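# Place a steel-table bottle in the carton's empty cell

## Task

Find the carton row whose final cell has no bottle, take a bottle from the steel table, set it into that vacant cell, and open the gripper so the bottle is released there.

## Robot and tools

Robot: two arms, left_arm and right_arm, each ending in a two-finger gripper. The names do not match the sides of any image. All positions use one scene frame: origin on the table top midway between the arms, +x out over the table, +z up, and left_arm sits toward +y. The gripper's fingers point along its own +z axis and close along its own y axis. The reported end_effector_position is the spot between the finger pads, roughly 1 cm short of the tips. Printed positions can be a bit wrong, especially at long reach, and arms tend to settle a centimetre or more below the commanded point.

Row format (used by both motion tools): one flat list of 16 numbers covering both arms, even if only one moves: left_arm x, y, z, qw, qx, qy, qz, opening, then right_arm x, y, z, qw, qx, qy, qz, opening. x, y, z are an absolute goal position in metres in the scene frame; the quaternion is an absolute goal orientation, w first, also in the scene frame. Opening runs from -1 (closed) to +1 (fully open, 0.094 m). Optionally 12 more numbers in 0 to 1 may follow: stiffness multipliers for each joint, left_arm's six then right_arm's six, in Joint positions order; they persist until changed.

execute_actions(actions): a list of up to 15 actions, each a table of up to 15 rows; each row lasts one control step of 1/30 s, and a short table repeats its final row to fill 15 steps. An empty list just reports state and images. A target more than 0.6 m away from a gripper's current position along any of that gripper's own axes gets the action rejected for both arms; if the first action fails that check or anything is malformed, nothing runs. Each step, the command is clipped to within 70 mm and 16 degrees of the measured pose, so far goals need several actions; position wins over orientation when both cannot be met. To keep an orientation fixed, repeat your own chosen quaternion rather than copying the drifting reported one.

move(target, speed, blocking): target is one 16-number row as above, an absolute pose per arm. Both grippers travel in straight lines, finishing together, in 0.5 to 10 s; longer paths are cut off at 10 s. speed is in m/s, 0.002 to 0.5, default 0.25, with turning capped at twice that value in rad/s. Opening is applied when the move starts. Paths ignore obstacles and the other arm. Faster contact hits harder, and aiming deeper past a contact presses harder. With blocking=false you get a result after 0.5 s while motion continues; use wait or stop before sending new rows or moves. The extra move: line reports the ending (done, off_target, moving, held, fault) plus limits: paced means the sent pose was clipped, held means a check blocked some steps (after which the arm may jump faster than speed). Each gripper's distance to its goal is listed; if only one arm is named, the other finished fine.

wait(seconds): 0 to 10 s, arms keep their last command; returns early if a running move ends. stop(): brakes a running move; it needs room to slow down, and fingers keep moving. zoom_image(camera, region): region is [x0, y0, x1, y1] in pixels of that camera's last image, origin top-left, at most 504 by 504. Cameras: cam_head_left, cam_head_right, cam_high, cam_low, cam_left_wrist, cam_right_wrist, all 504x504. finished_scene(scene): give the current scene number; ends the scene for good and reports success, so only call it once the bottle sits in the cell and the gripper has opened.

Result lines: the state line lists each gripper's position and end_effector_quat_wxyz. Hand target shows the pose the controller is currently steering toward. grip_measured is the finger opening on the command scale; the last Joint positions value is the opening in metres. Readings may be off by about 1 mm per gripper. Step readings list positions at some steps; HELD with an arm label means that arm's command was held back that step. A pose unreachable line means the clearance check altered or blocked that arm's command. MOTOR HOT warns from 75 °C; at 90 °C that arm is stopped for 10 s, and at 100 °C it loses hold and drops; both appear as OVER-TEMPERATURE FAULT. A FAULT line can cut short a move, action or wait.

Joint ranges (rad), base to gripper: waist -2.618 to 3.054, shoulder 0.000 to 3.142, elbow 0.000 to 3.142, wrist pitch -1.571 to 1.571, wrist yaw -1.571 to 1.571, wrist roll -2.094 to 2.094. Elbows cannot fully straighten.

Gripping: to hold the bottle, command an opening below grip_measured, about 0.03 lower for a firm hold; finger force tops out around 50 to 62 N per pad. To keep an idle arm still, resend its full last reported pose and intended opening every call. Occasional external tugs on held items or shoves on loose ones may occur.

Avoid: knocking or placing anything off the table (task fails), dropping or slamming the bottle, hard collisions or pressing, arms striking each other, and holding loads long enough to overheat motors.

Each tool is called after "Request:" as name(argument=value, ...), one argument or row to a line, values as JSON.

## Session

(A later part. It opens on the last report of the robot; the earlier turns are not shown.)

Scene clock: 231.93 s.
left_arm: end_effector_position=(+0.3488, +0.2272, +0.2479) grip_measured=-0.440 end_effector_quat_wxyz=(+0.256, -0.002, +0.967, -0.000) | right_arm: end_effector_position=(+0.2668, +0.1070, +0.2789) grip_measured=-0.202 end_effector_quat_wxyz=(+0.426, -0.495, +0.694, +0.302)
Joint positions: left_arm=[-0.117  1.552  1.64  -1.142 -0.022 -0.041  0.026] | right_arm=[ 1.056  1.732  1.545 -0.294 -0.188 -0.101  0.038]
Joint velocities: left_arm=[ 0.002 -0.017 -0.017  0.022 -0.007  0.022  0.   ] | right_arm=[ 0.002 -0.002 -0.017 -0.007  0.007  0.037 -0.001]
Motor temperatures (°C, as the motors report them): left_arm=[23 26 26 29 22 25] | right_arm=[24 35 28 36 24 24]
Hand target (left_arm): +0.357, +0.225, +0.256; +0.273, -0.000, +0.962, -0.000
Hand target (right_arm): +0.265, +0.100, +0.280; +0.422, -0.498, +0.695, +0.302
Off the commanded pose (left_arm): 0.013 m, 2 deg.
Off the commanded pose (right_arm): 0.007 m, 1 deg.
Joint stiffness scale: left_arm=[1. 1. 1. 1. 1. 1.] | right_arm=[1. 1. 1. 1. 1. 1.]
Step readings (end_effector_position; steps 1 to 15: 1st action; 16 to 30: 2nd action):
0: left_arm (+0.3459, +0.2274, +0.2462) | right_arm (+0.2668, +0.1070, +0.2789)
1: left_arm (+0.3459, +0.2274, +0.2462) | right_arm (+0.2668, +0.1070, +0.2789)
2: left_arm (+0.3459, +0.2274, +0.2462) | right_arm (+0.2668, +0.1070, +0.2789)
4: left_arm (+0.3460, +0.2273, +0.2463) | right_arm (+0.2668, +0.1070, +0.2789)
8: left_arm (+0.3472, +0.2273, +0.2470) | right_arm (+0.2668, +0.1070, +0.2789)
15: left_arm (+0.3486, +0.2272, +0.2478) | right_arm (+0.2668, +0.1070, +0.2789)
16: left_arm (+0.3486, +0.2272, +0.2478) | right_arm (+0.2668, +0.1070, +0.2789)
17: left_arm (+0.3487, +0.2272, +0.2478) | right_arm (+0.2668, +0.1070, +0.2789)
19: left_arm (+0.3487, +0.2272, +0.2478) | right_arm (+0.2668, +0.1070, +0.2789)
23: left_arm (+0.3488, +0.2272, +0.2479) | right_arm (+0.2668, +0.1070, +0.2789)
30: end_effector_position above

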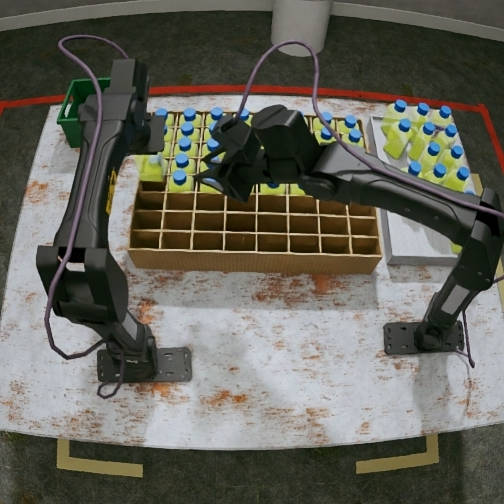

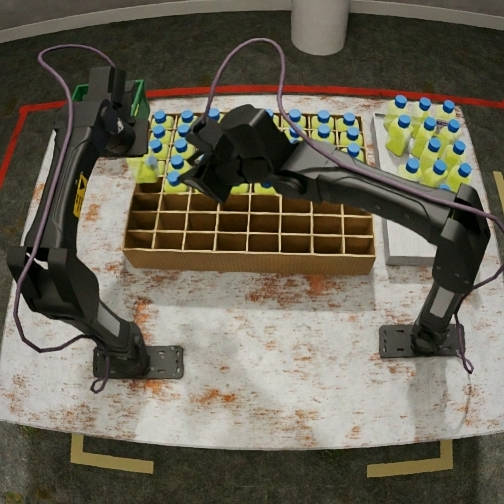

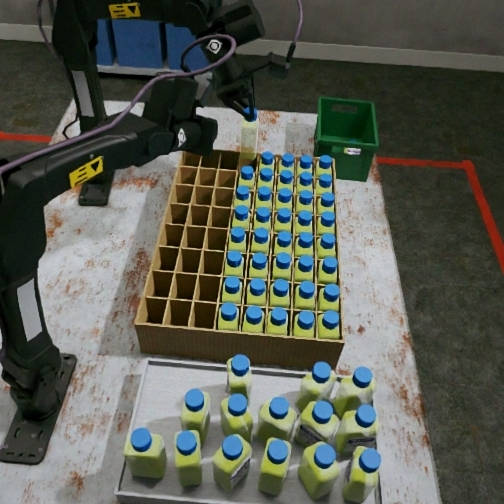

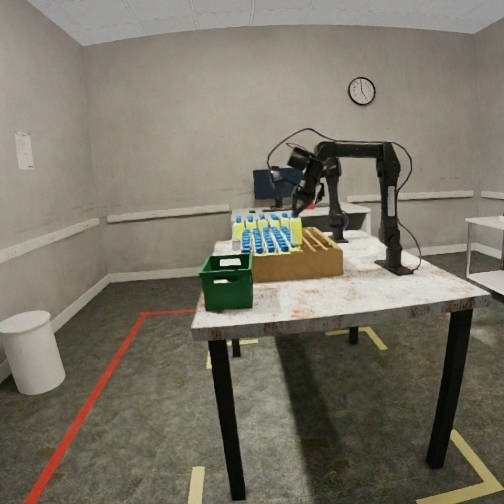

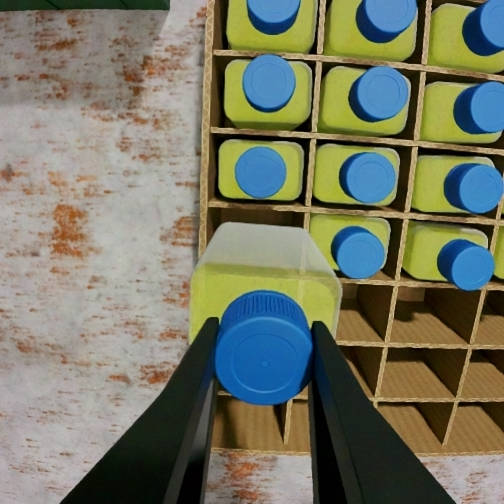

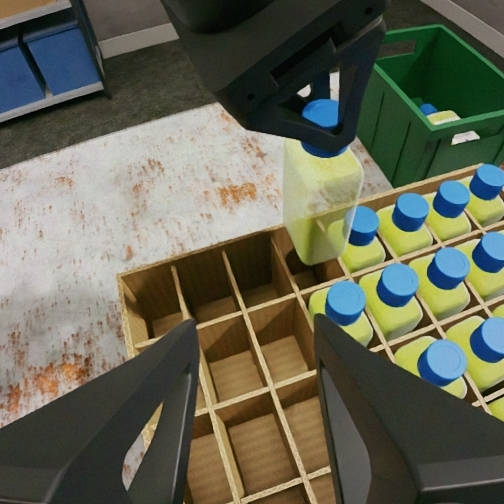

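Request:
execute_actions(
  actions=[
    [[0.3577,0.2245,0.255,0.273,0,0.962,0,-0.48,0.265,0.10,0.28,0.4216,-0.4983,0.6947,0.3023,-0.2],[0.3574,0.2245,0.254,0.273,0,0.962,0,-0.48,0.265,0.10,0.28,0.4216,-0.4983,0.6947,0.3023,-0.2],[0.3571,0.2245,0.253,0.273,0,0.962,0,-0.48,0.265,0.10,0.28,0.4216,-0.4983,0.6947,0.3023,-0.2],[0.3568,0.2245,0.252,0.273,0,0.962,0,-0.48,0.265,0.10,0.28,0.4216,-0.4983,0.6947,0.3023,-0.2],[0.3565,0.2245,0.251,0.273,0,0.962,0,-0.48,0.265,0.10,0.28,0.4216,-0.4983,0.6947,0.3023,-0.2],[0.3562,0.2245,0.250,0.273,0,0.962,0,-0.48,0.265,0.10,0.28,0.4216,-0.4983,0.6947,0.3023,-0.2],[0.3559,0.2245,0.249,0.273,0,0.962,0,-0.48,0.265,0.10,0.28,0.4216,-0.4983,0.6947,0.3023,-0.2],[0.3556,0.2245,0.248,0.273,0,0.962,0,-0.48,0.265,0.10,0.28,0.4216,-0.4983,0.6947,0.3023,-0.2],[0.3553,0.2245,0.247,0.273,0,0.962,0,-0.48,0.265,0.10,0.28,0.4216,-0.4983,0.6947,0.3023,-0.2],[0.355,0.2245,0.246,0.273,0,0.962,0,-0.48,0.265,0.10,0.28,0.4216,-0.4983,0.6947,0.3023,-0.2],[0.355,0.2245,0.245,0.273,0,0.962,0,-0.48,0.265,0.10,0.28,0.4216,-0.4983,0.6947,0.3023,-0.2],[0.355,0.2245,0.244,0.273,0,0.962,0,-0.48,0.265,0.10,0.28,0.4216,-0.4983,0.6947,0.3023,-0.2],[0.355,0.2245,0.243,0.273,0,0.962,0,-0.48,0.265,0.10,0.28,0.4216,-0.4983,0.6947,0.3023,-0.2],[0.355,0.2245,0.242,0.273,0,0.962,0,-0.48,0.265,0.10,0.28,0.4216,-0.4983,0.6947,0.3023,-0.2],[0.355,0.2245,0.241,0.273,0,0.962,0,-0.48,0.265,0.10,0.28,0.4216,-0.4983,0.6947,0.3023,-0.2]],
    [[0.355,0.2245,0.241,0.273,0,0.962,0,-0.48,0.265,0.10,0.28,0.4216,-0.4983,0.6947,0.3023,-0.2]],
  ],
)

Scene clock: 234.33 s.
left_arm: end_effector_position=(+0.3538, +0.2270, +0.2344) grip_measured=-0.440 end_effector_quat_wxyz=(+0.257, -0.002, +0.966, -0.000) | right_arm: end_effector_position=(+0.2668, +0.1070, +0.2789) grip_measured=-0.202 end_effector_quat_wxyz=(+0.426, -0.495, +0.694, +0.302)
Joint positions: left_arm=[-0.117  1.552  1.582 -1.081 -0.022 -0.041  0.026] | right_arm=[ 1.056  1.732  1.545 -0.294 -0.188 -0.101  0.038]
Joint velocities: left_arm=[ 0.002 -0.002 -0.002  0.022 -0.022  0.095  0.   ] | right_arm=[-0.017  0.002  0.012 -0.007 -0.007 -0.007  0.   ]
Motor temperatures (°C, as the motors report them): left_arm=[23 26 26 29 22 25] | right_arm=[24 35 28 36 24 24]
Hand target (left_arm): +0.355, +0.225, +0.241; +0.273, -0.000, +0.962, -0.000
Hand target (right_arm): +0.265, +0.100, +0.280; +0.422, -0.498, +0.695, +0.302
Off the commanded pose (left_arm): 0.007 m, 2 deg.
Off the commanded pose (right_arm): 0.007 m, 1 deg.
Joint stiffness scale: left_arm=[1. 1. 1. 1. 1. 1.] | right_arm=[1. 1. 1. 1. 1. 1.]
Step readings (end_effector_position; steps 1 to 15: 1st action; 16 to 30: 2nd action):
0: left_arm (+0.3488, +0.2272, +0.2479) | right_arm (+0.2668, +0.1070, +0.2789)
1: left_arm (+0.3489, +0.2272, +0.2479) | right_arm (+0.2668, +0.1070, +0.2789)
2: left_arm (+0.3490, +0.2272, +0.2480) | right_arm (+0.2668, +0.1070, +0.2789)
4: left_arm (+0.3498, +0.2272, +0.2485) | right_arm (+0.2668, +0.1070, +0.2789)
8: left_arm (+0.3524, +0.2271, +0.2488) | right_arm (+0.2668, +0.1070, +0.2789)
15: left_arm (+0.3520, +0.2271, +0.2365) | right_arm (+0.2668, +0.1070, +0.2789)
16: left_arm (+0.3518, +0.2271, +0.2351) | right_arm (+0.2668, +0.1070, +0.2789)
17: left_arm (+0.3517, +0.2271, +0.2341) | right_arm (+0.2668, +0.1070, +0.2789)
19: left_arm (+0.3517, +0.2271, +0.2332) | right_arm (+0.2668, +0.1070, +0.2789)
23: left_arm (+0.3530, +0.2271, +0.2339) | right_arm (+0.2668, +0.1070, +0.2789)
30: end_effector_position above

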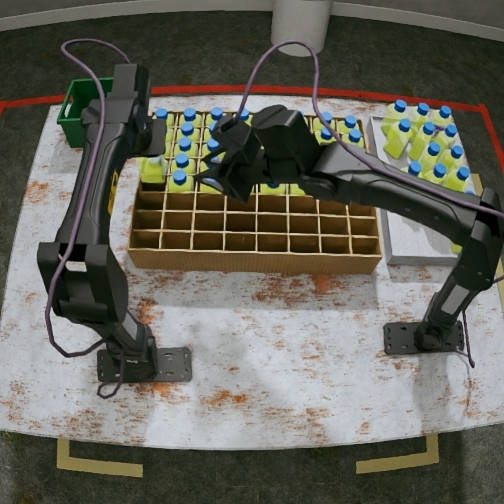

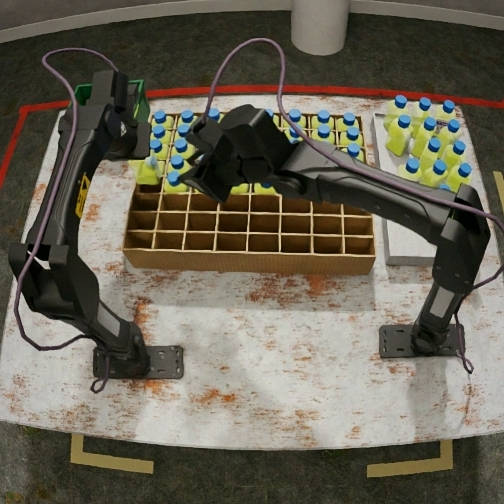

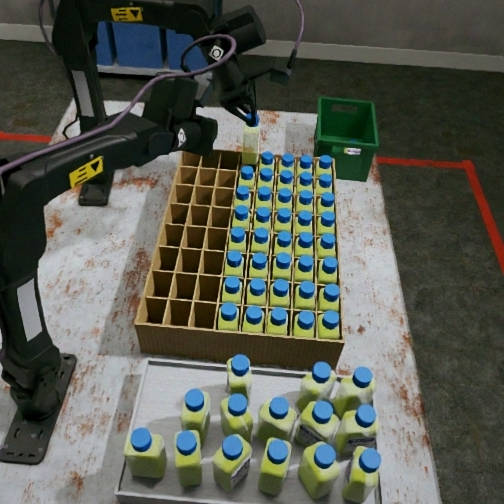

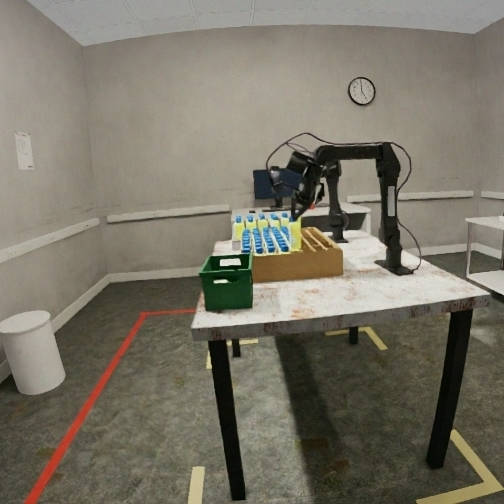

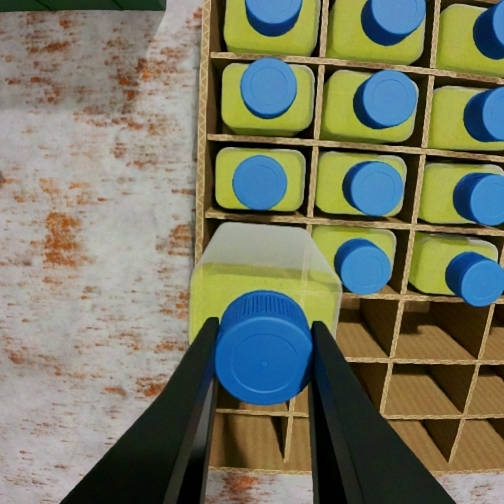

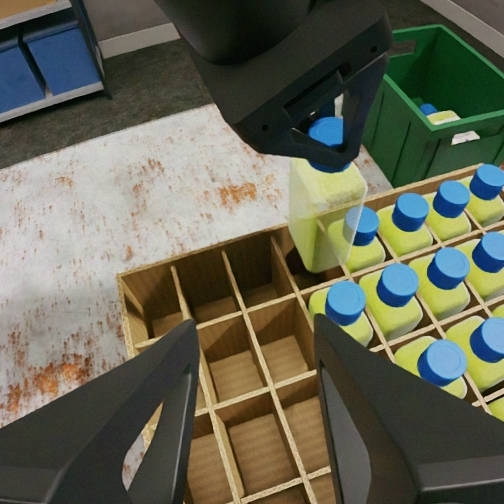

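Request:
zoom_image(
  camera="cam_right_wrist",
  region=[220, 190, 400, 330],
)

Request:
zoom_image(
  camera="cam_left_wrist",
  region=[160, 130, 420, 330],
)

Request:
zoom_image(
  camera="cam_low",
  region=[250, 190, 350, 270],
)

Region (220, 190, 400, 330) of cam_right_wrist's 504x504 image, scaled by 2.800, with more detail than that image has.

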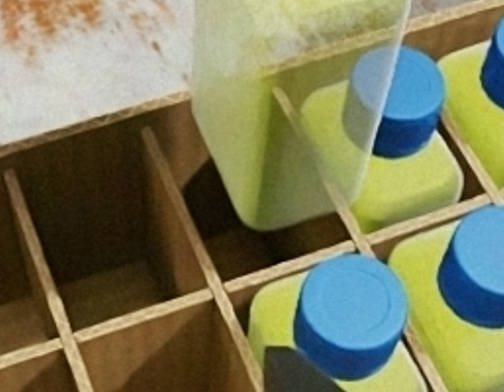

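Region (160, 130, 420, 330) of cam_left_wrist's 504x504 image, scaled by 1.938, with more detail than that image has; it fills the top 388 rows of this view, and the rest is white.

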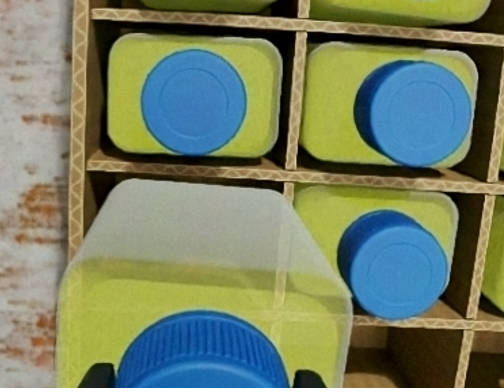

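Region (250, 190, 350, 270) of cam_low's 504x504 image, scaled by 5.040, with more detail than that image has; it fills the top 403 rows of this view, and the rest is white.

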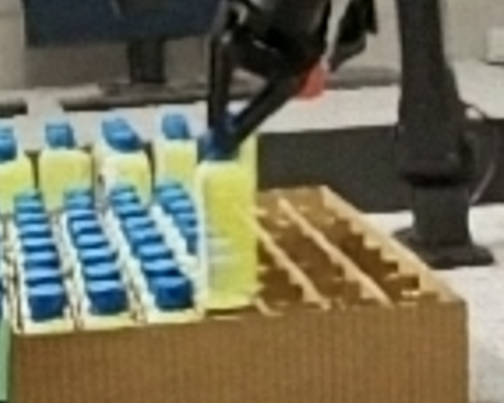

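Request:
execute_actions(
  actions=[
    [[0.3548,0.2248,0.241,0.273,0,0.962,0,-0.48,0.265,0.10,0.28,0.4216,-0.4983,0.6947,0.3023,-0.2],[0.3546,0.2251,0.241,0.273,0,0.962,0,-0.48,0.265,0.10,0.28,0.4216,-0.4983,0.6947,0.3023,-0.2],[0.3544,0.2254,0.241,0.273,0,0.962,0,-0.48,0.265,0.10,0.28,0.4216,-0.4983,0.6947,0.3023,-0.2],[0.3542,0.2257,0.241,0.273,0,0.962,0,-0.48,0.265,0.10,0.28,0.4216,-0.4983,0.6947,0.3023,-0.2],[0.354,0.226,0.241,0.273,0,0.962,0,-0.48,0.265,0.10,0.28,0.4216,-0.4983,0.6947,0.3023,-0.2],[0.3538,0.2263,0.241,0.273,0,0.962,0,-0.48,0.265,0.10,0.28,0.4216,-0.4983,0.6947,0.3023,-0.2],[0.3536,0.2266,0.241,0.273,0,0.962,0,-0.48,0.265,0.10,0.28,0.4216,-0.4983,0.6947,0.3023,-0.2],[0.3535,0.2269,0.241,0.273,0,0.962,0,-0.48,0.265,0.10,0.28,0.4216,-0.4983,0.6947,0.3023,-0.2],[0.3535,0.2272,0.241,0.273,0,0.962,0,-0.48,0.265,0.10,0.28,0.4216,-0.4983,0.6947,0.3023,-0.2],[0.3535,0.2275,0.241,0.273,0,0.962,0,-0.48,0.265,0.10,0.28,0.4216,-0.4983,0.6947,0.3023,-0.2],[0.3535,0.2278,0.241,0.273,0,0.962,0,-0.48,0.265,0.10,0.28,0.4216,-0.4983,0.6947,0.3023,-0.2],[0.3535,0.228,0.241,0.273,0,0.962,0,-0.48,0.265,0.10,0.28,0.4216,-0.4983,0.6947,0.3023,-0.2]],
    [[0.3535,0.228,0.241,0.273,0,0.962,0,-0.48,0.265,0.10,0.28,0.4216,-0.4983,0.6947,0.3023,-0.2]],
  ],
)

Scene clock: 242.70 s.
left_arm: end_effector_position=(+0.3540, +0.2270, +0.2345) grip_measured=-0.440 end_effector_quat_wxyz=(+0.258, -0.002, +0.966, -0.000) | right_arm: end_effector_position=(+0.2668, +0.1070, +0.2789) grip_measured=-0.202 end_effector_quat_wxyz=(+0.426, -0.495, +0.694, +0.302)
Joint positions: left_arm=[-0.117  1.552  1.582 -1.08  -0.022 -0.041  0.026] | right_arm=[ 1.056  1.732  1.545 -0.294 -0.188 -0.101  0.038]
Joint velocities: left_arm=[-0.017  0.012 -0.007  0.022 -0.022  0.022  0.001] | right_arm=[-0.022  0.002 -0.032  0.007 -0.022 -0.022 -0.   ]
Motor temperatures (°C, as the motors report them): left_arm=[23 27 26 30 22 25] | right_arm=[24 35 28 36 24 24]
Hand target (left_arm): +0.353, +0.228, +0.241; +0.273, -0.000, +0.962, +0.000
Hand target (right_arm): +0.265, +0.100, +0.280; +0.422, -0.498, +0.695, +0.302
Off the commanded pose (left_arm): 0.007 m, 2 deg.
Off the commanded pose (right_arm): 0.007 m, 1 deg.
Joint stiffness scale: left_arm=[1. 1. 1. 1. 1. 1.] | right_arm=[1. 1. 1. 1. 1. 1.]
Step readings (end_effector_position; steps 1 to 15: 1st action; 16 to 30: 2nd action):
0: left_arm (+0.3539, +0.2270, +0.2344) | right_arm (+0.2668, +0.1070, +0.2789)
1: left_arm (+0.3539, +0.2270, +0.2344) | right_arm (+0.2668, +0.1070, +0.2789)
2: left_arm (+0.3539, +0.2270, +0.2344) | right_arm (+0.2668, +0.1070, +0.2789)
4: left_arm (+0.3539, +0.2270, +0.2344) | right_arm (+0.2668, +0.1070, +0.2789)
8: left_arm (+0.3539, +0.2270, +0.2344) | right_arm (+0.2668, +0.1070, +0.2789)
15: left_arm (+0.3539, +0.2270, +0.2344) | right_arm (+0.2668, +0.1070, +0.2789)
16: left_arm (+0.3539, +0.2270, +0.2344) | right_arm (+0.2668, +0.1070, +0.2789)
17: left_arm (+0.3540, +0.2270, +0.2345) | right_arm (+0.2668, +0.1070, +0.2789)
19: left_arm (+0.3540, +0.2270, +0.2345) | right_arm (+0.2668, +0.1070, +0.2789)
23: left_arm (+0.3540, +0.2270, +0.2345) | right_arm (+0.2668, +0.1070, +0.2789)
30: end_effector_position above

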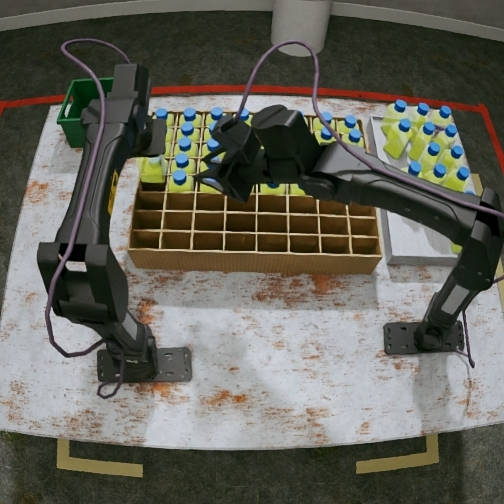

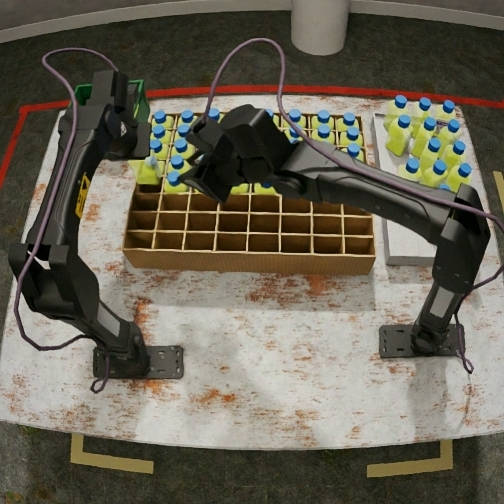

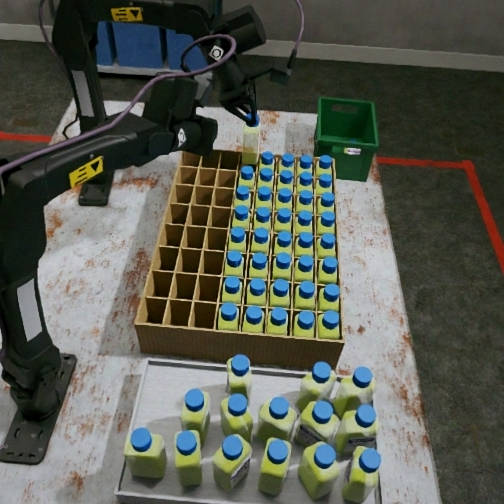

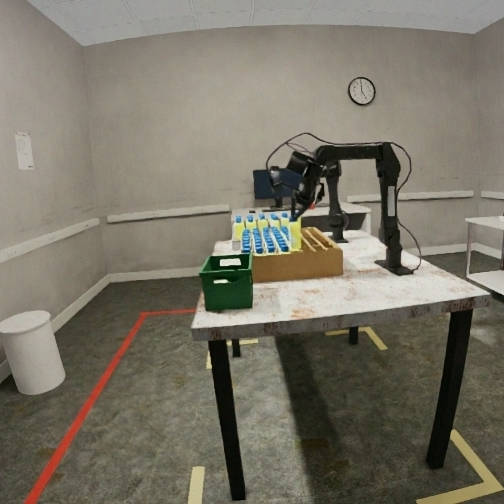

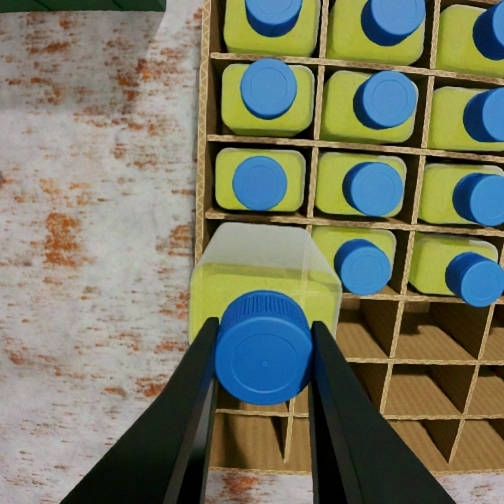

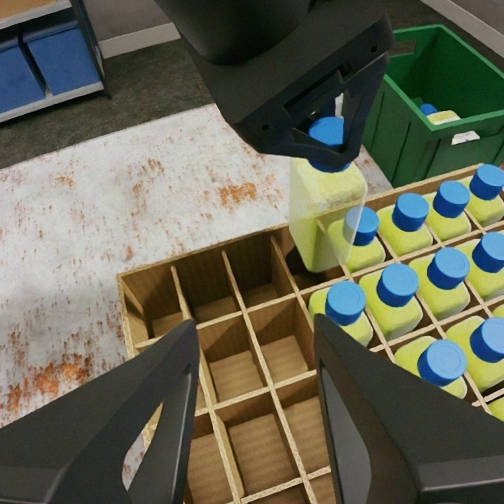

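Request:
execute_actions(
  actions=[
    [[0.3535,0.2283,0.241,0.273,0,0.962,0,-0.48,0.265,0.10,0.28,0.4216,-0.4983,0.6947,0.3023,-0.2],[0.3535,0.2286,0.241,0.273,0,0.962,0,-0.48,0.265,0.10,0.28,0.4216,-0.4983,0.6947,0.3023,-0.2],[0.3535,0.2289,0.241,0.273,0,0.962,0,-0.48,0.265,0.10,0.28,0.4216,-0.4983,0.6947,0.3023,-0.2],[0.3535,0.2292,0.241,0.273,0,0.962,0,-0.48,0.265,0.10,0.28,0.4216,-0.4983,0.6947,0.3023,-0.2],[0.3535,0.2295,0.241,0.273,0,0.962,0,-0.48,0.265,0.10,0.28,0.4216,-0.4983,0.6947,0.3023,-0.2],[0.3535,0.2298,0.241,0.273,0,0.962,0,-0.48,0.265,0.10,0.28,0.4216,-0.4983,0.6947,0.3023,-0.2],[0.3535,0.2301,0.241,0.273,0,0.962,0,-0.48,0.265,0.10,0.28,0.4216,-0.4983,0.6947,0.3023,-0.2],[0.3535,0.2304,0.241,0.273,0,0.962,0,-0.48,0.265,0.10,0.28,0.4216,-0.4983,0.6947,0.3023,-0.2],[0.3535,0.2306,0.241,0.273,0,0.962,0,-0.48,0.265,0.10,0.28,0.4216,-0.4983,0.6947,0.3023,-0.2]],
    [[0.3535,0.2306,0.241,0.273,0,0.962,0,-0.48,0.265,0.10,0.28,0.4216,-0.4983,0.6947,0.3023,-0.2]],
  ],
)

Scene clock: 244.77 s.
left_arm: end_effector_position=(+0.3540, +0.2270, +0.2345) grip_measured=-0.440 end_effector_quat_wxyz=(+0.258, +0.001, +0.966, +0.001) | right_arm: end_effector_position=(+0.2668, +0.1070, +0.2789) grip_measured=-0.202 end_effector_quat_wxyz=(+0.426, -0.495, +0.694, +0.302)
Joint positions: left_arm=[-0.117  1.552  1.582 -1.08  -0.022 -0.034  0.026] | right_arm=[ 1.056  1.732  1.545 -0.294 -0.188 -0.101  0.038]
Joint velocities: left_arm=[-0.002 -0.012 -0.012  0.081 -0.051 -0.007 -0.   ] | right_arm=[ 0.022 -0.002  0.007 -0.051 -0.037 -0.051 -0.   ]
Motor temperatures (°C, as the motors report them): left_arm=[23 27 26 30 22 25] | right_arm=[24 35 28 36 24 24]
Hand target (left_arm): +0.353, +0.231, +0.241; +0.273, -0.000, +0.962, +0.000
Hand target (right_arm): +0.265, +0.100, +0.280; +0.422, -0.498, +0.695, +0.302
Off the commanded pose (left_arm): 0.007 m, 2 deg.
Off the commanded pose (right_arm): 0.007 m, 1 deg.
Joint stiffness scale: left_arm=[1. 1. 1. 1. 1. 1.] | right_arm=[1. 1. 1. 1. 1. 1.]
Step readings (end_effector_position; steps 1 to 15: 1st action; 16 to 30: 2nd action):
0: left_arm (+0.3540, +0.2270, +0.2345) | right_arm (+0.2668, +0.1070, +0.2789)
1: left_arm (+0.3540, +0.2270, +0.2345) | right_arm (+0.2668, +0.1070, +0.2789)
2: left_arm (+0.3540, +0.2270, +0.2345) | right_arm (+0.2668, +0.1070, +0.2789)
4: left_arm (+0.3540, +0.2270, +0.2345) | right_arm (+0.2668, +0.1070, +0.2789)
8: left_arm (+0.3540, +0.2270, +0.2345) | right_arm (+0.2668, +0.1070, +0.2789)
15: left_arm (+0.3540, +0.2270, +0.2345) | right_arm (+0.2668, +0.1070, +0.2789)
16: left_arm (+0.3540, +0.2270, +0.2345) | right_arm (+0.2668, +0.1070, +0.2789)
17: left_arm (+0.3540, +0.2270, +0.2345) | right_arm (+0.2668, +0.1070, +0.2789)
19: left_arm (+0.3540, +0.2270, +0.2345) | right_arm (+0.2668, +0.1070, +0.2789)
23: left_arm (+0.3540, +0.2270, +0.2345) | right_arm (+0.2668, +0.1070, +0.2789)
30: end_effector_position above

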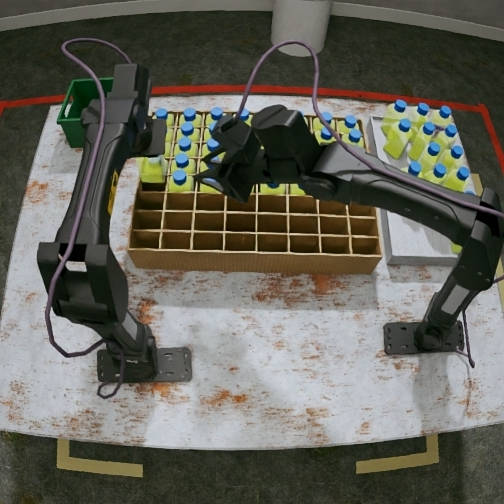

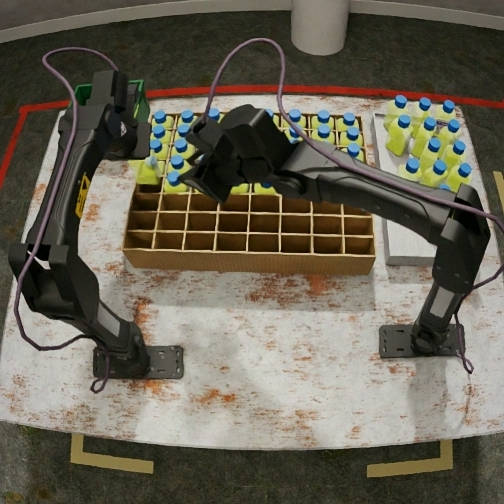

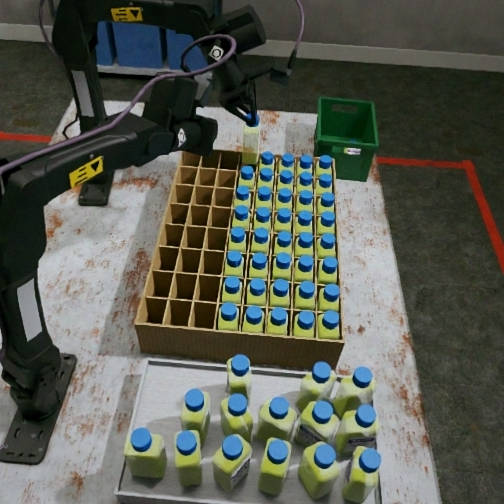

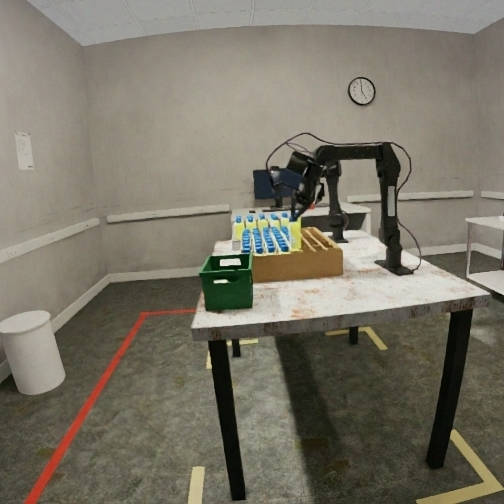

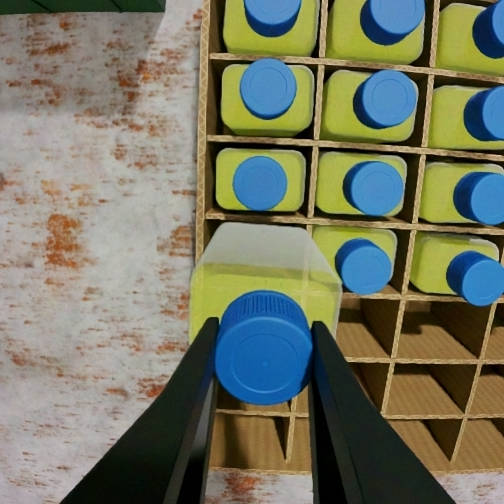

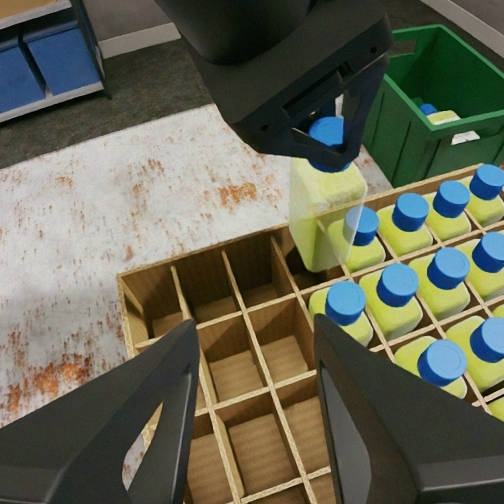

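Request:
execute_actions(
  actions=[
    [[0.3535,0.2309,0.241,0.273,0,0.962,0,-0.48,0.265,0.10,0.28,0.4216,-0.4983,0.6947,0.3023,-0.2],[0.3535,0.2312,0.241,0.273,0,0.962,0,-0.48,0.265,0.10,0.28,0.4216,-0.4983,0.6947,0.3023,-0.2],[0.3535,0.2315,0.241,0.273,0,0.962,0,-0.48,0.265,0.10,0.28,0.4216,-0.4983,0.6947,0.3023,-0.2],[0.3535,0.2318,0.241,0.273,0,0.962,0,-0.48,0.265,0.10,0.28,0.4216,-0.4983,0.6947,0.3023,-0.2],[0.3535,0.2321,0.241,0.273,0,0.962,0,-0.48,0.265,0.10,0.28,0.4216,-0.4983,0.6947,0.3023,-0.2],[0.3535,0.2323,0.241,0.273,0,0.962,0,-0.48,0.265,0.10,0.28,0.4216,-0.4983,0.6947,0.3023,-0.2]],
    [[0.3535,0.2323,0.241,0.273,0,0.962,0,-0.48,0.265,0.10,0.28,0.4216,-0.4983,0.6947,0.3023,-0.2]],
  ],
)

Scene clock: 246.30 s.
left_arm: end_effector_position=(+0.3540, +0.2290, +0.2345) grip_measured=-0.440 end_effector_quat_wxyz=(+0.258, +0.001, +0.966, +0.001) | right_arm: end_effector_position=(+0.2668, +0.1070, +0.2789) grip_measured=-0.202 end_effector_quat_wxyz=(+0.426, -0.495, +0.694, +0.302)
Joint positions: left_arm=[-0.111  1.552  1.582 -1.08  -0.021 -0.029  0.026] | right_arm=[ 1.056  1.732  1.545 -0.294 -0.188 -0.101  0.038]
Joint velocities: left_arm=[ 0.002 -0.022 -0.007  0.051  0.037 -0.037  0.   ] | right_arm=[ 0.017 -0.007  0.017 -0.051 -0.066  0.051 -0.001]
Motor temperatures (°C, as the motors report them): left_arm=[23 27 25 30 22 25] | right_arm=[24 35 28 36 24 24]
Hand target (left_arm): +0.353, +0.232, +0.241; +0.273, -0.000, +0.962, +0.000
Hand target (right_arm): +0.265, +0.100, +0.280; +0.422, -0.498, +0.695, +0.302
Off the commanded pose (left_arm): 0.007 m, 2 deg.
Off the commanded pose (right_arm): 0.007 m, 1 deg.
Joint stiffness scale: left_arm=[1. 1. 1. 1. 1. 1.] | right_arm=[1. 1. 1. 1. 1. 1.]
Step readings (end_effector_position; steps 1 to 15: 1st action; 16 to 30: 2nd action):
0: left_arm (+0.3540, +0.2270, +0.2345) | right_arm (+0.2668, +0.1070, +0.2789)
1: left_arm (+0.3540, +0.2270, +0.2345) | right_arm (+0.2668, +0.1070, +0.2789)
2: left_arm (+0.3540, +0.2270, +0.2345) | right_arm (+0.2668, +0.1070, +0.2789)
4: left_arm (+0.3540, +0.2270, +0.2345) | right_arm (+0.2668, +0.1070, +0.2789)
8: left_arm (+0.3540, +0.2278, +0.2345) | right_arm (+0.2668, +0.1070, +0.2789)
15: left_arm (+0.3540, +0.2290, +0.2345) | right_arm (+0.2668, +0.1070, +0.2789)
16: left_arm (+0.3540, +0.2290, +0.2345) | right_arm (+0.2668, +0.1070, +0.2789)
17: left_arm (+0.3540, +0.2290, +0.2345) | right_arm (+0.2668, +0.1070, +0.2789)
19: left_arm (+0.3540, +0.2290, +0.2345) | right_arm (+0.2668, +0.1070, +0.2789)
23: left_arm (+0.3540, +0.2290, +0.2345) | right_arm (+0.2668, +0.1070, +0.2789)
30: end_effector_position above

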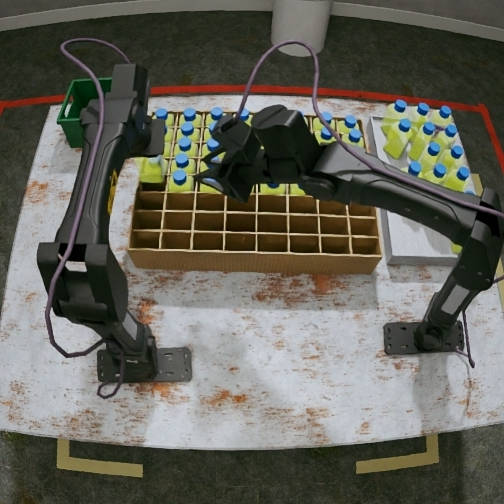

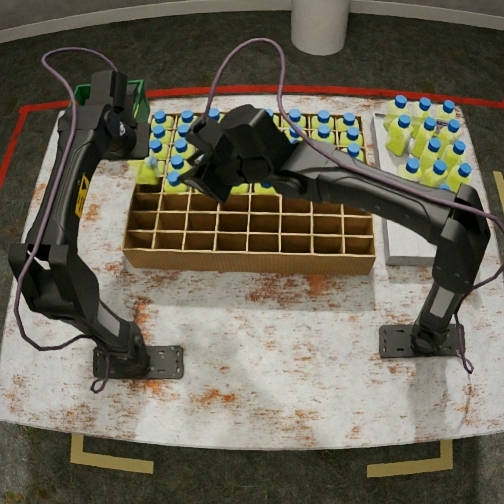

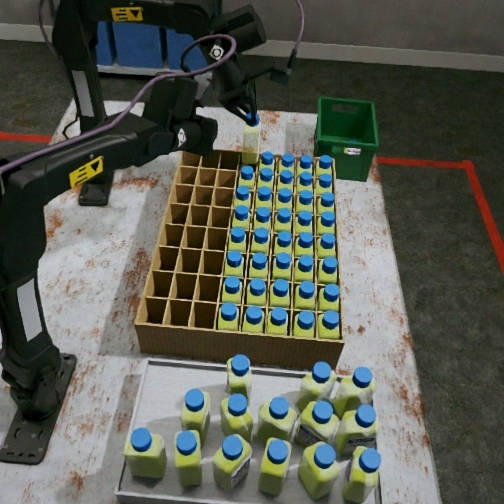

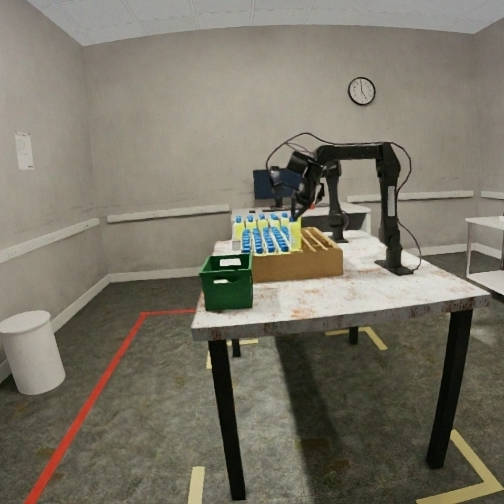

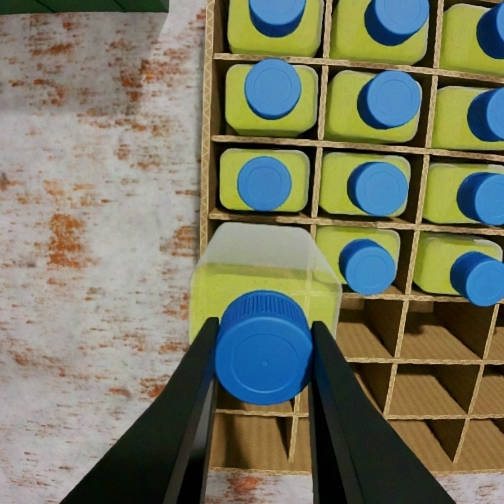

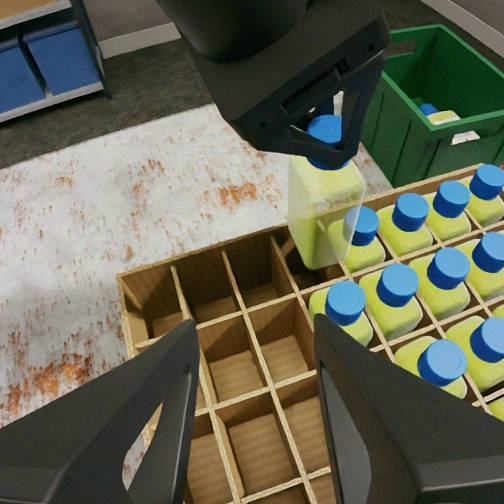

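Request:
execute_actions(
  actions=[
    [[0.3538,0.2315,0.2405,0.273,0,0.962,0,-0.48,0.265,0.10,0.28,0.4216,-0.4983,0.6947,0.3023,-0.2],[0.3538,0.2305,0.2398,0.273,0,0.962,0,-0.48,0.265,0.10,0.28,0.4216,-0.4983,0.6947,0.3023,-0.2],[0.3538,0.2297,0.239,0.273,0,0.962,0,-0.48,0.265,0.10,0.28,0.4216,-0.4983,0.6947,0.3023,-0.2],[0.3538,0.229,0.238,0.273,0,0.962,0,-0.48,0.265,0.10,0.28,0.4216,-0.4983,0.6947,0.3023,-0.2],[0.3538,0.229,0.237,0.273,0,0.962,0,-0.48,0.265,0.10,0.28,0.4216,-0.4983,0.6947,0.3023,-0.2],[0.3538,0.229,0.236,0.273,0,0.962,0,-0.48,0.265,0.10,0.28,0.4216,-0.4983,0.6947,0.3023,-0.2],[0.3538,0.229,0.235,0.273,0,0.962,0,-0.48,0.265,0.10,0.28,0.4216,-0.4983,0.6947,0.3023,-0.2],[0.3538,0.229,0.234,0.273,0,0.962,0,-0.48,0.265,0.10,0.28,0.4216,-0.4983,0.6947,0.3023,-0.2],[0.3538,0.229,0.233,0.273,0,0.962,0,-0.48,0.265,0.10,0.28,0.4216,-0.4983,0.6947,0.3023,-0.2],[0.3538,0.229,0.232,0.273,0,0.962,0,-0.48,0.265,0.10,0.28,0.4216,-0.4983,0.6947,0.3023,-0.2],[0.3538,0.229,0.231,0.273,0,0.962,0,-0.48,0.265,0.10,0.28,0.4216,-0.4983,0.6947,0.3023,-0.2],[0.3538,0.229,0.230,0.273,0,0.962,0,-0.48,0.265,0.10,0.28,0.4216,-0.4983,0.6947,0.3023,-0.2],[0.3538,0.229,0.229,0.273,0,0.962,0,-0.48,0.265,0.10,0.28,0.4216,-0.4983,0.6947,0.3023,-0.2],[0.3538,0.229,0.228,0.273,0,0.962,0,-0.48,0.265,0.10,0.28,0.4216,-0.4983,0.6947,0.3023,-0.2],[0.3538,0.229,0.227,0.273,0,0.962,0,-0.48,0.265,0.10,0.28,0.4216,-0.4983,0.6947,0.3023,-0.2]],
    [[0.3538,0.229,0.226,0.273,0,0.962,0,-0.48,0.265,0.10,0.28,0.4216,-0.4983,0.6947,0.3023,-0.2],[0.3538,0.229,0.225,0.273,0,0.962,0,-0.48,0.265,0.10,0.28,0.4216,-0.4983,0.6947,0.3023,-0.2],[0.3538,0.229,0.224,0.273,0,0.962,0,-0.48,0.265,0.10,0.28,0.4216,-0.4983,0.6947,0.3023,-0.2],[0.3538,0.229,0.223,0.273,0,0.962,0,-0.48,0.265,0.10,0.28,0.4216,-0.4983,0.6947,0.3023,-0.2],[0.3538,0.229,0.222,0.273,0,0.962,0,-0.48,0.265,0.10,0.28,0.4216,-0.4983,0.6947,0.3023,-0.2],[0.3538,0.229,0.221,0.273,0,0.962,0,-0.48,0.265,0.10,0.28,0.4216,-0.4983,0.6947,0.3023,-0.2],[0.3538,0.229,0.220,0.273,0,0.962,0,-0.48,0.265,0.10,0.28,0.4216,-0.4983,0.6947,0.3023,-0.2],[0.3538,0.229,0.219,0.273,0,0.962,0,-0.48,0.265,0.10,0.28,0.4216,-0.4983,0.6947,0.3023,-0.2],[0.3538,0.229,0.218,0.273,0,0.962,0,-0.48,0.265,0.10,0.28,0.4216,-0.4983,0.6947,0.3023,-0.2],[0.3538,0.229,0.217,0.273,0,0.962,0,-0.48,0.265,0.10,0.28,0.4216,-0.4983,0.6947,0.3023,-0.2],[0.3538,0.229,0.216,0.273,0,0.962,0,-0.48,0.265,0.10,0.28,0.4216,-0.4983,0.6947,0.3023,-0.2],[0.3538,0.229,0.215,0.273,0,0.962,0,-0.48,0.265,0.10,0.28,0.4216,-0.4983,0.6947,0.3023,-0.2],[0.3538,0.229,0.214,0.273,0,0.962,0,-0.48,0.265,0.10,0.28,0.4216,-0.4983,0.6947,0.3023,-0.2],[0.3538,0.229,0.213,0.273,0,0.962,0,-0.48,0.265,0.10,0.28,0.4216,-0.4983,0.6947,0.3023,-0.2],[0.3538,0.229,0.212,0.273,0,0.962,0,-0.48,0.265,0.10,0.28,0.4216,-0.4983,0.6947,0.3023,-0.2]],
    [[0.3538,0.229,0.212,0.273,0,0.962,0,-0.48,0.265,0.10,0.28,0.4216,-0.4983,0.6947,0.3023,-0.2]],
  ],
)

Scene clock: 250.57 s.
left_arm: end_effector_position=(+0.3526, +0.2290, +0.2036) grip_measured=-0.440 end_effector_quat_wxyz=(+0.255, +0.001, +0.967, +0.002) | right_arm: end_effector_position=(+0.2668, +0.1070, +0.2789) grip_measured=-0.202 end_effector_quat_wxyz=(+0.426, -0.495, +0.694, +0.302)
Joint positions: left_arm=[-0.111  1.527  1.436 -0.964 -0.021 -0.029  0.026] | right_arm=[ 1.056  1.732  1.545 -0.294 -0.188 -0.101  0.038]
Joint velocities: left_arm=[-0.017 -0.007 -0.002 -0.022 -0.022 -0.022  0.001] | right_arm=[-0.007  0.007 -0.002 -0.007 -0.037 -0.022  0.001]
Motor temperatures (°C, as the motors report them): left_arm=[23 27 25 30 22 25] | right_arm=[24 35 28 36 24 24]
Hand target (left_arm): +0.353, +0.229, +0.212; +0.273, -0.000, +0.962, -0.000
Hand target (right_arm): +0.265, +0.100, +0.280; +0.422, -0.498, +0.695, +0.302
Off the commanded pose (left_arm): 0.009 m, 2 deg.
Off the commanded pose (right_arm): 0.007 m, 1 deg.
Joint stiffness scale: left_arm=[1. 1. 1. 1. 1. 1.] | right_arm=[1. 1. 1. 1. 1. 1.]
Step readings (end_effector_position; steps 1 to 15: 1st action; 16 to 30: 2nd action; 31 to 45: 3rd action):
0: left_arm (+0.3540, +0.2290, +0.2345) | right_arm (+0.2668, +0.1070, +0.2789)
1: left_arm (+0.3541, +0.2290, +0.2345) | right_arm (+0.2668, +0.1070, +0.2789)
2: left_arm (+0.3541, +0.2290, +0.2340) | right_arm (+0.2668, +0.1070, +0.2789)
4: left_arm (+0.3541, +0.2290, +0.2327) | right_arm (+0.2668, +0.1070, +0.2789)
8: left_arm (+0.3526, +0.2290, +0.2271) | right_arm (+0.2668, +0.1070, +0.2789)
15: left_arm (+0.3515, +0.2291, +0.2187) | right_arm (+0.2668, +0.1070, +0.2789)
16: left_arm (+0.3515, +0.2291, +0.2179) | right_arm (+0.2668, +0.1070, +0.2789)
17: left_arm (+0.3514, +0.2291, +0.2170) | right_arm (+0.2668, +0.1070, +0.2789)
19: left_arm (+0.3511, +0.2291, +0.2153) | right_arm (+0.2668, +0.1070, +0.2789)
23: left_arm (+0.3512, +0.2291, +0.2117) | right_arm (+0.2668, +0.1070, +0.2789)
30: left_arm (+0.3514, +0.2291, +0.2044) | right_arm (+0.2668, +0.1070, +0.2789)
31: left_arm (+0.3512, +0.2291, +0.2035) | right_arm (+0.2668, +0.1070, +0.2789)
32: left_arm (+0.3511, +0.2291, +0.2028) | right_arm (+0.2668, +0.1070, +0.2789)
34: left_arm (+0.3510, +0.2291, +0.2018) | right_arm (+0.2668, +0.1070, +0.2789)
38: left_arm (+0.3518, +0.2291, +0.2025) | right_arm (+0.2668, +0.1070, +0.2789)
45: end_effector_position above

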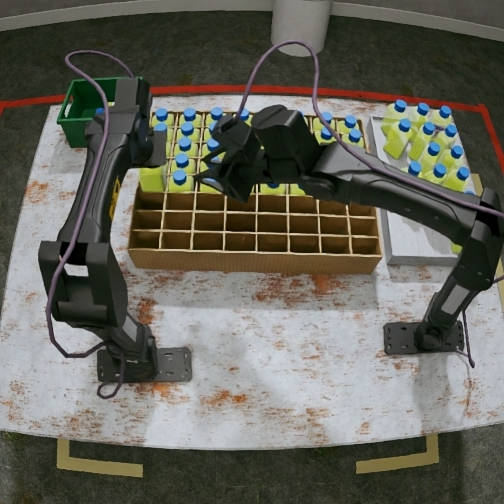

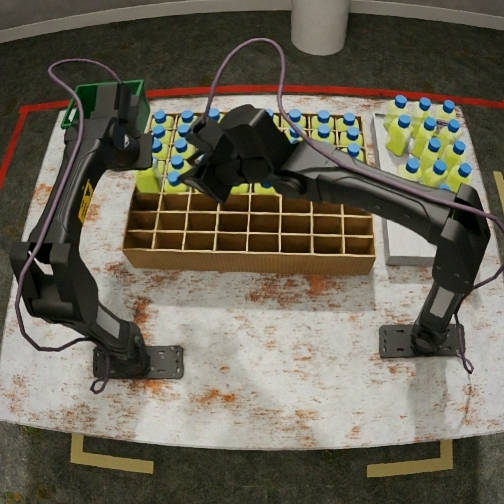

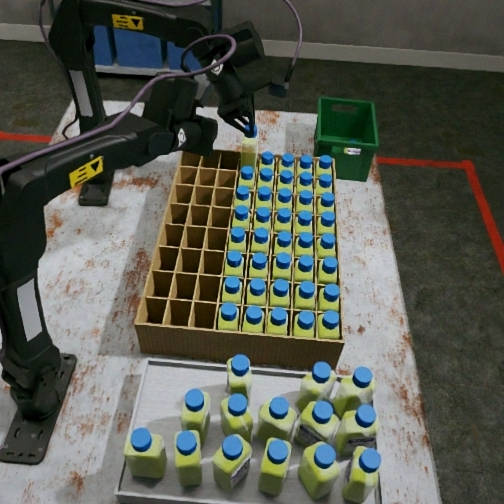

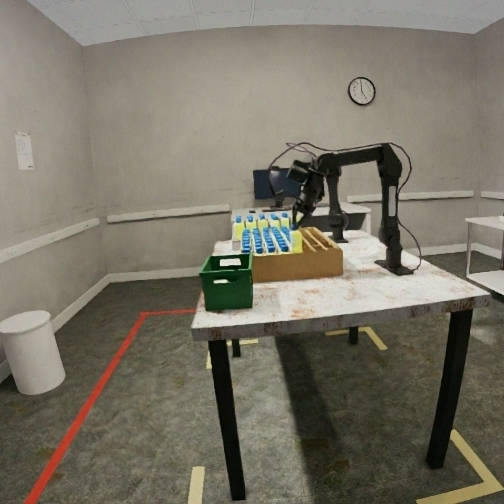

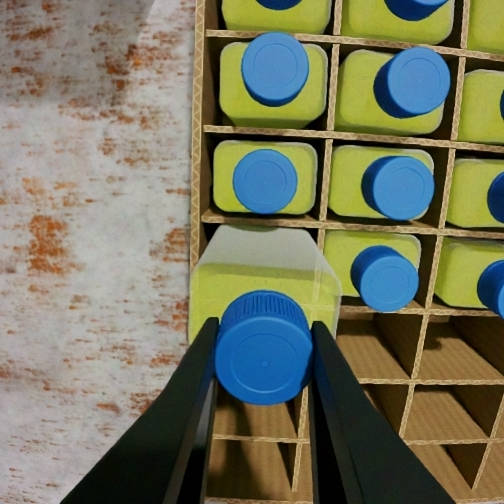

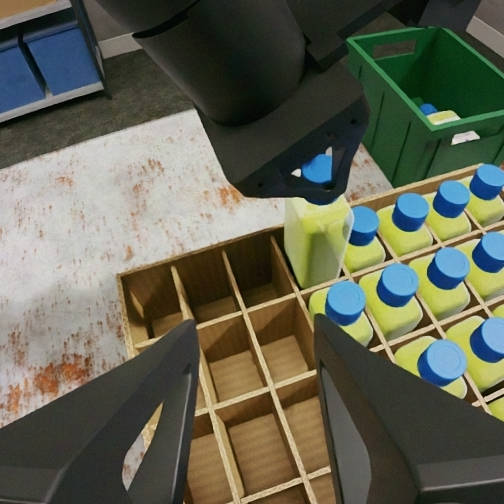

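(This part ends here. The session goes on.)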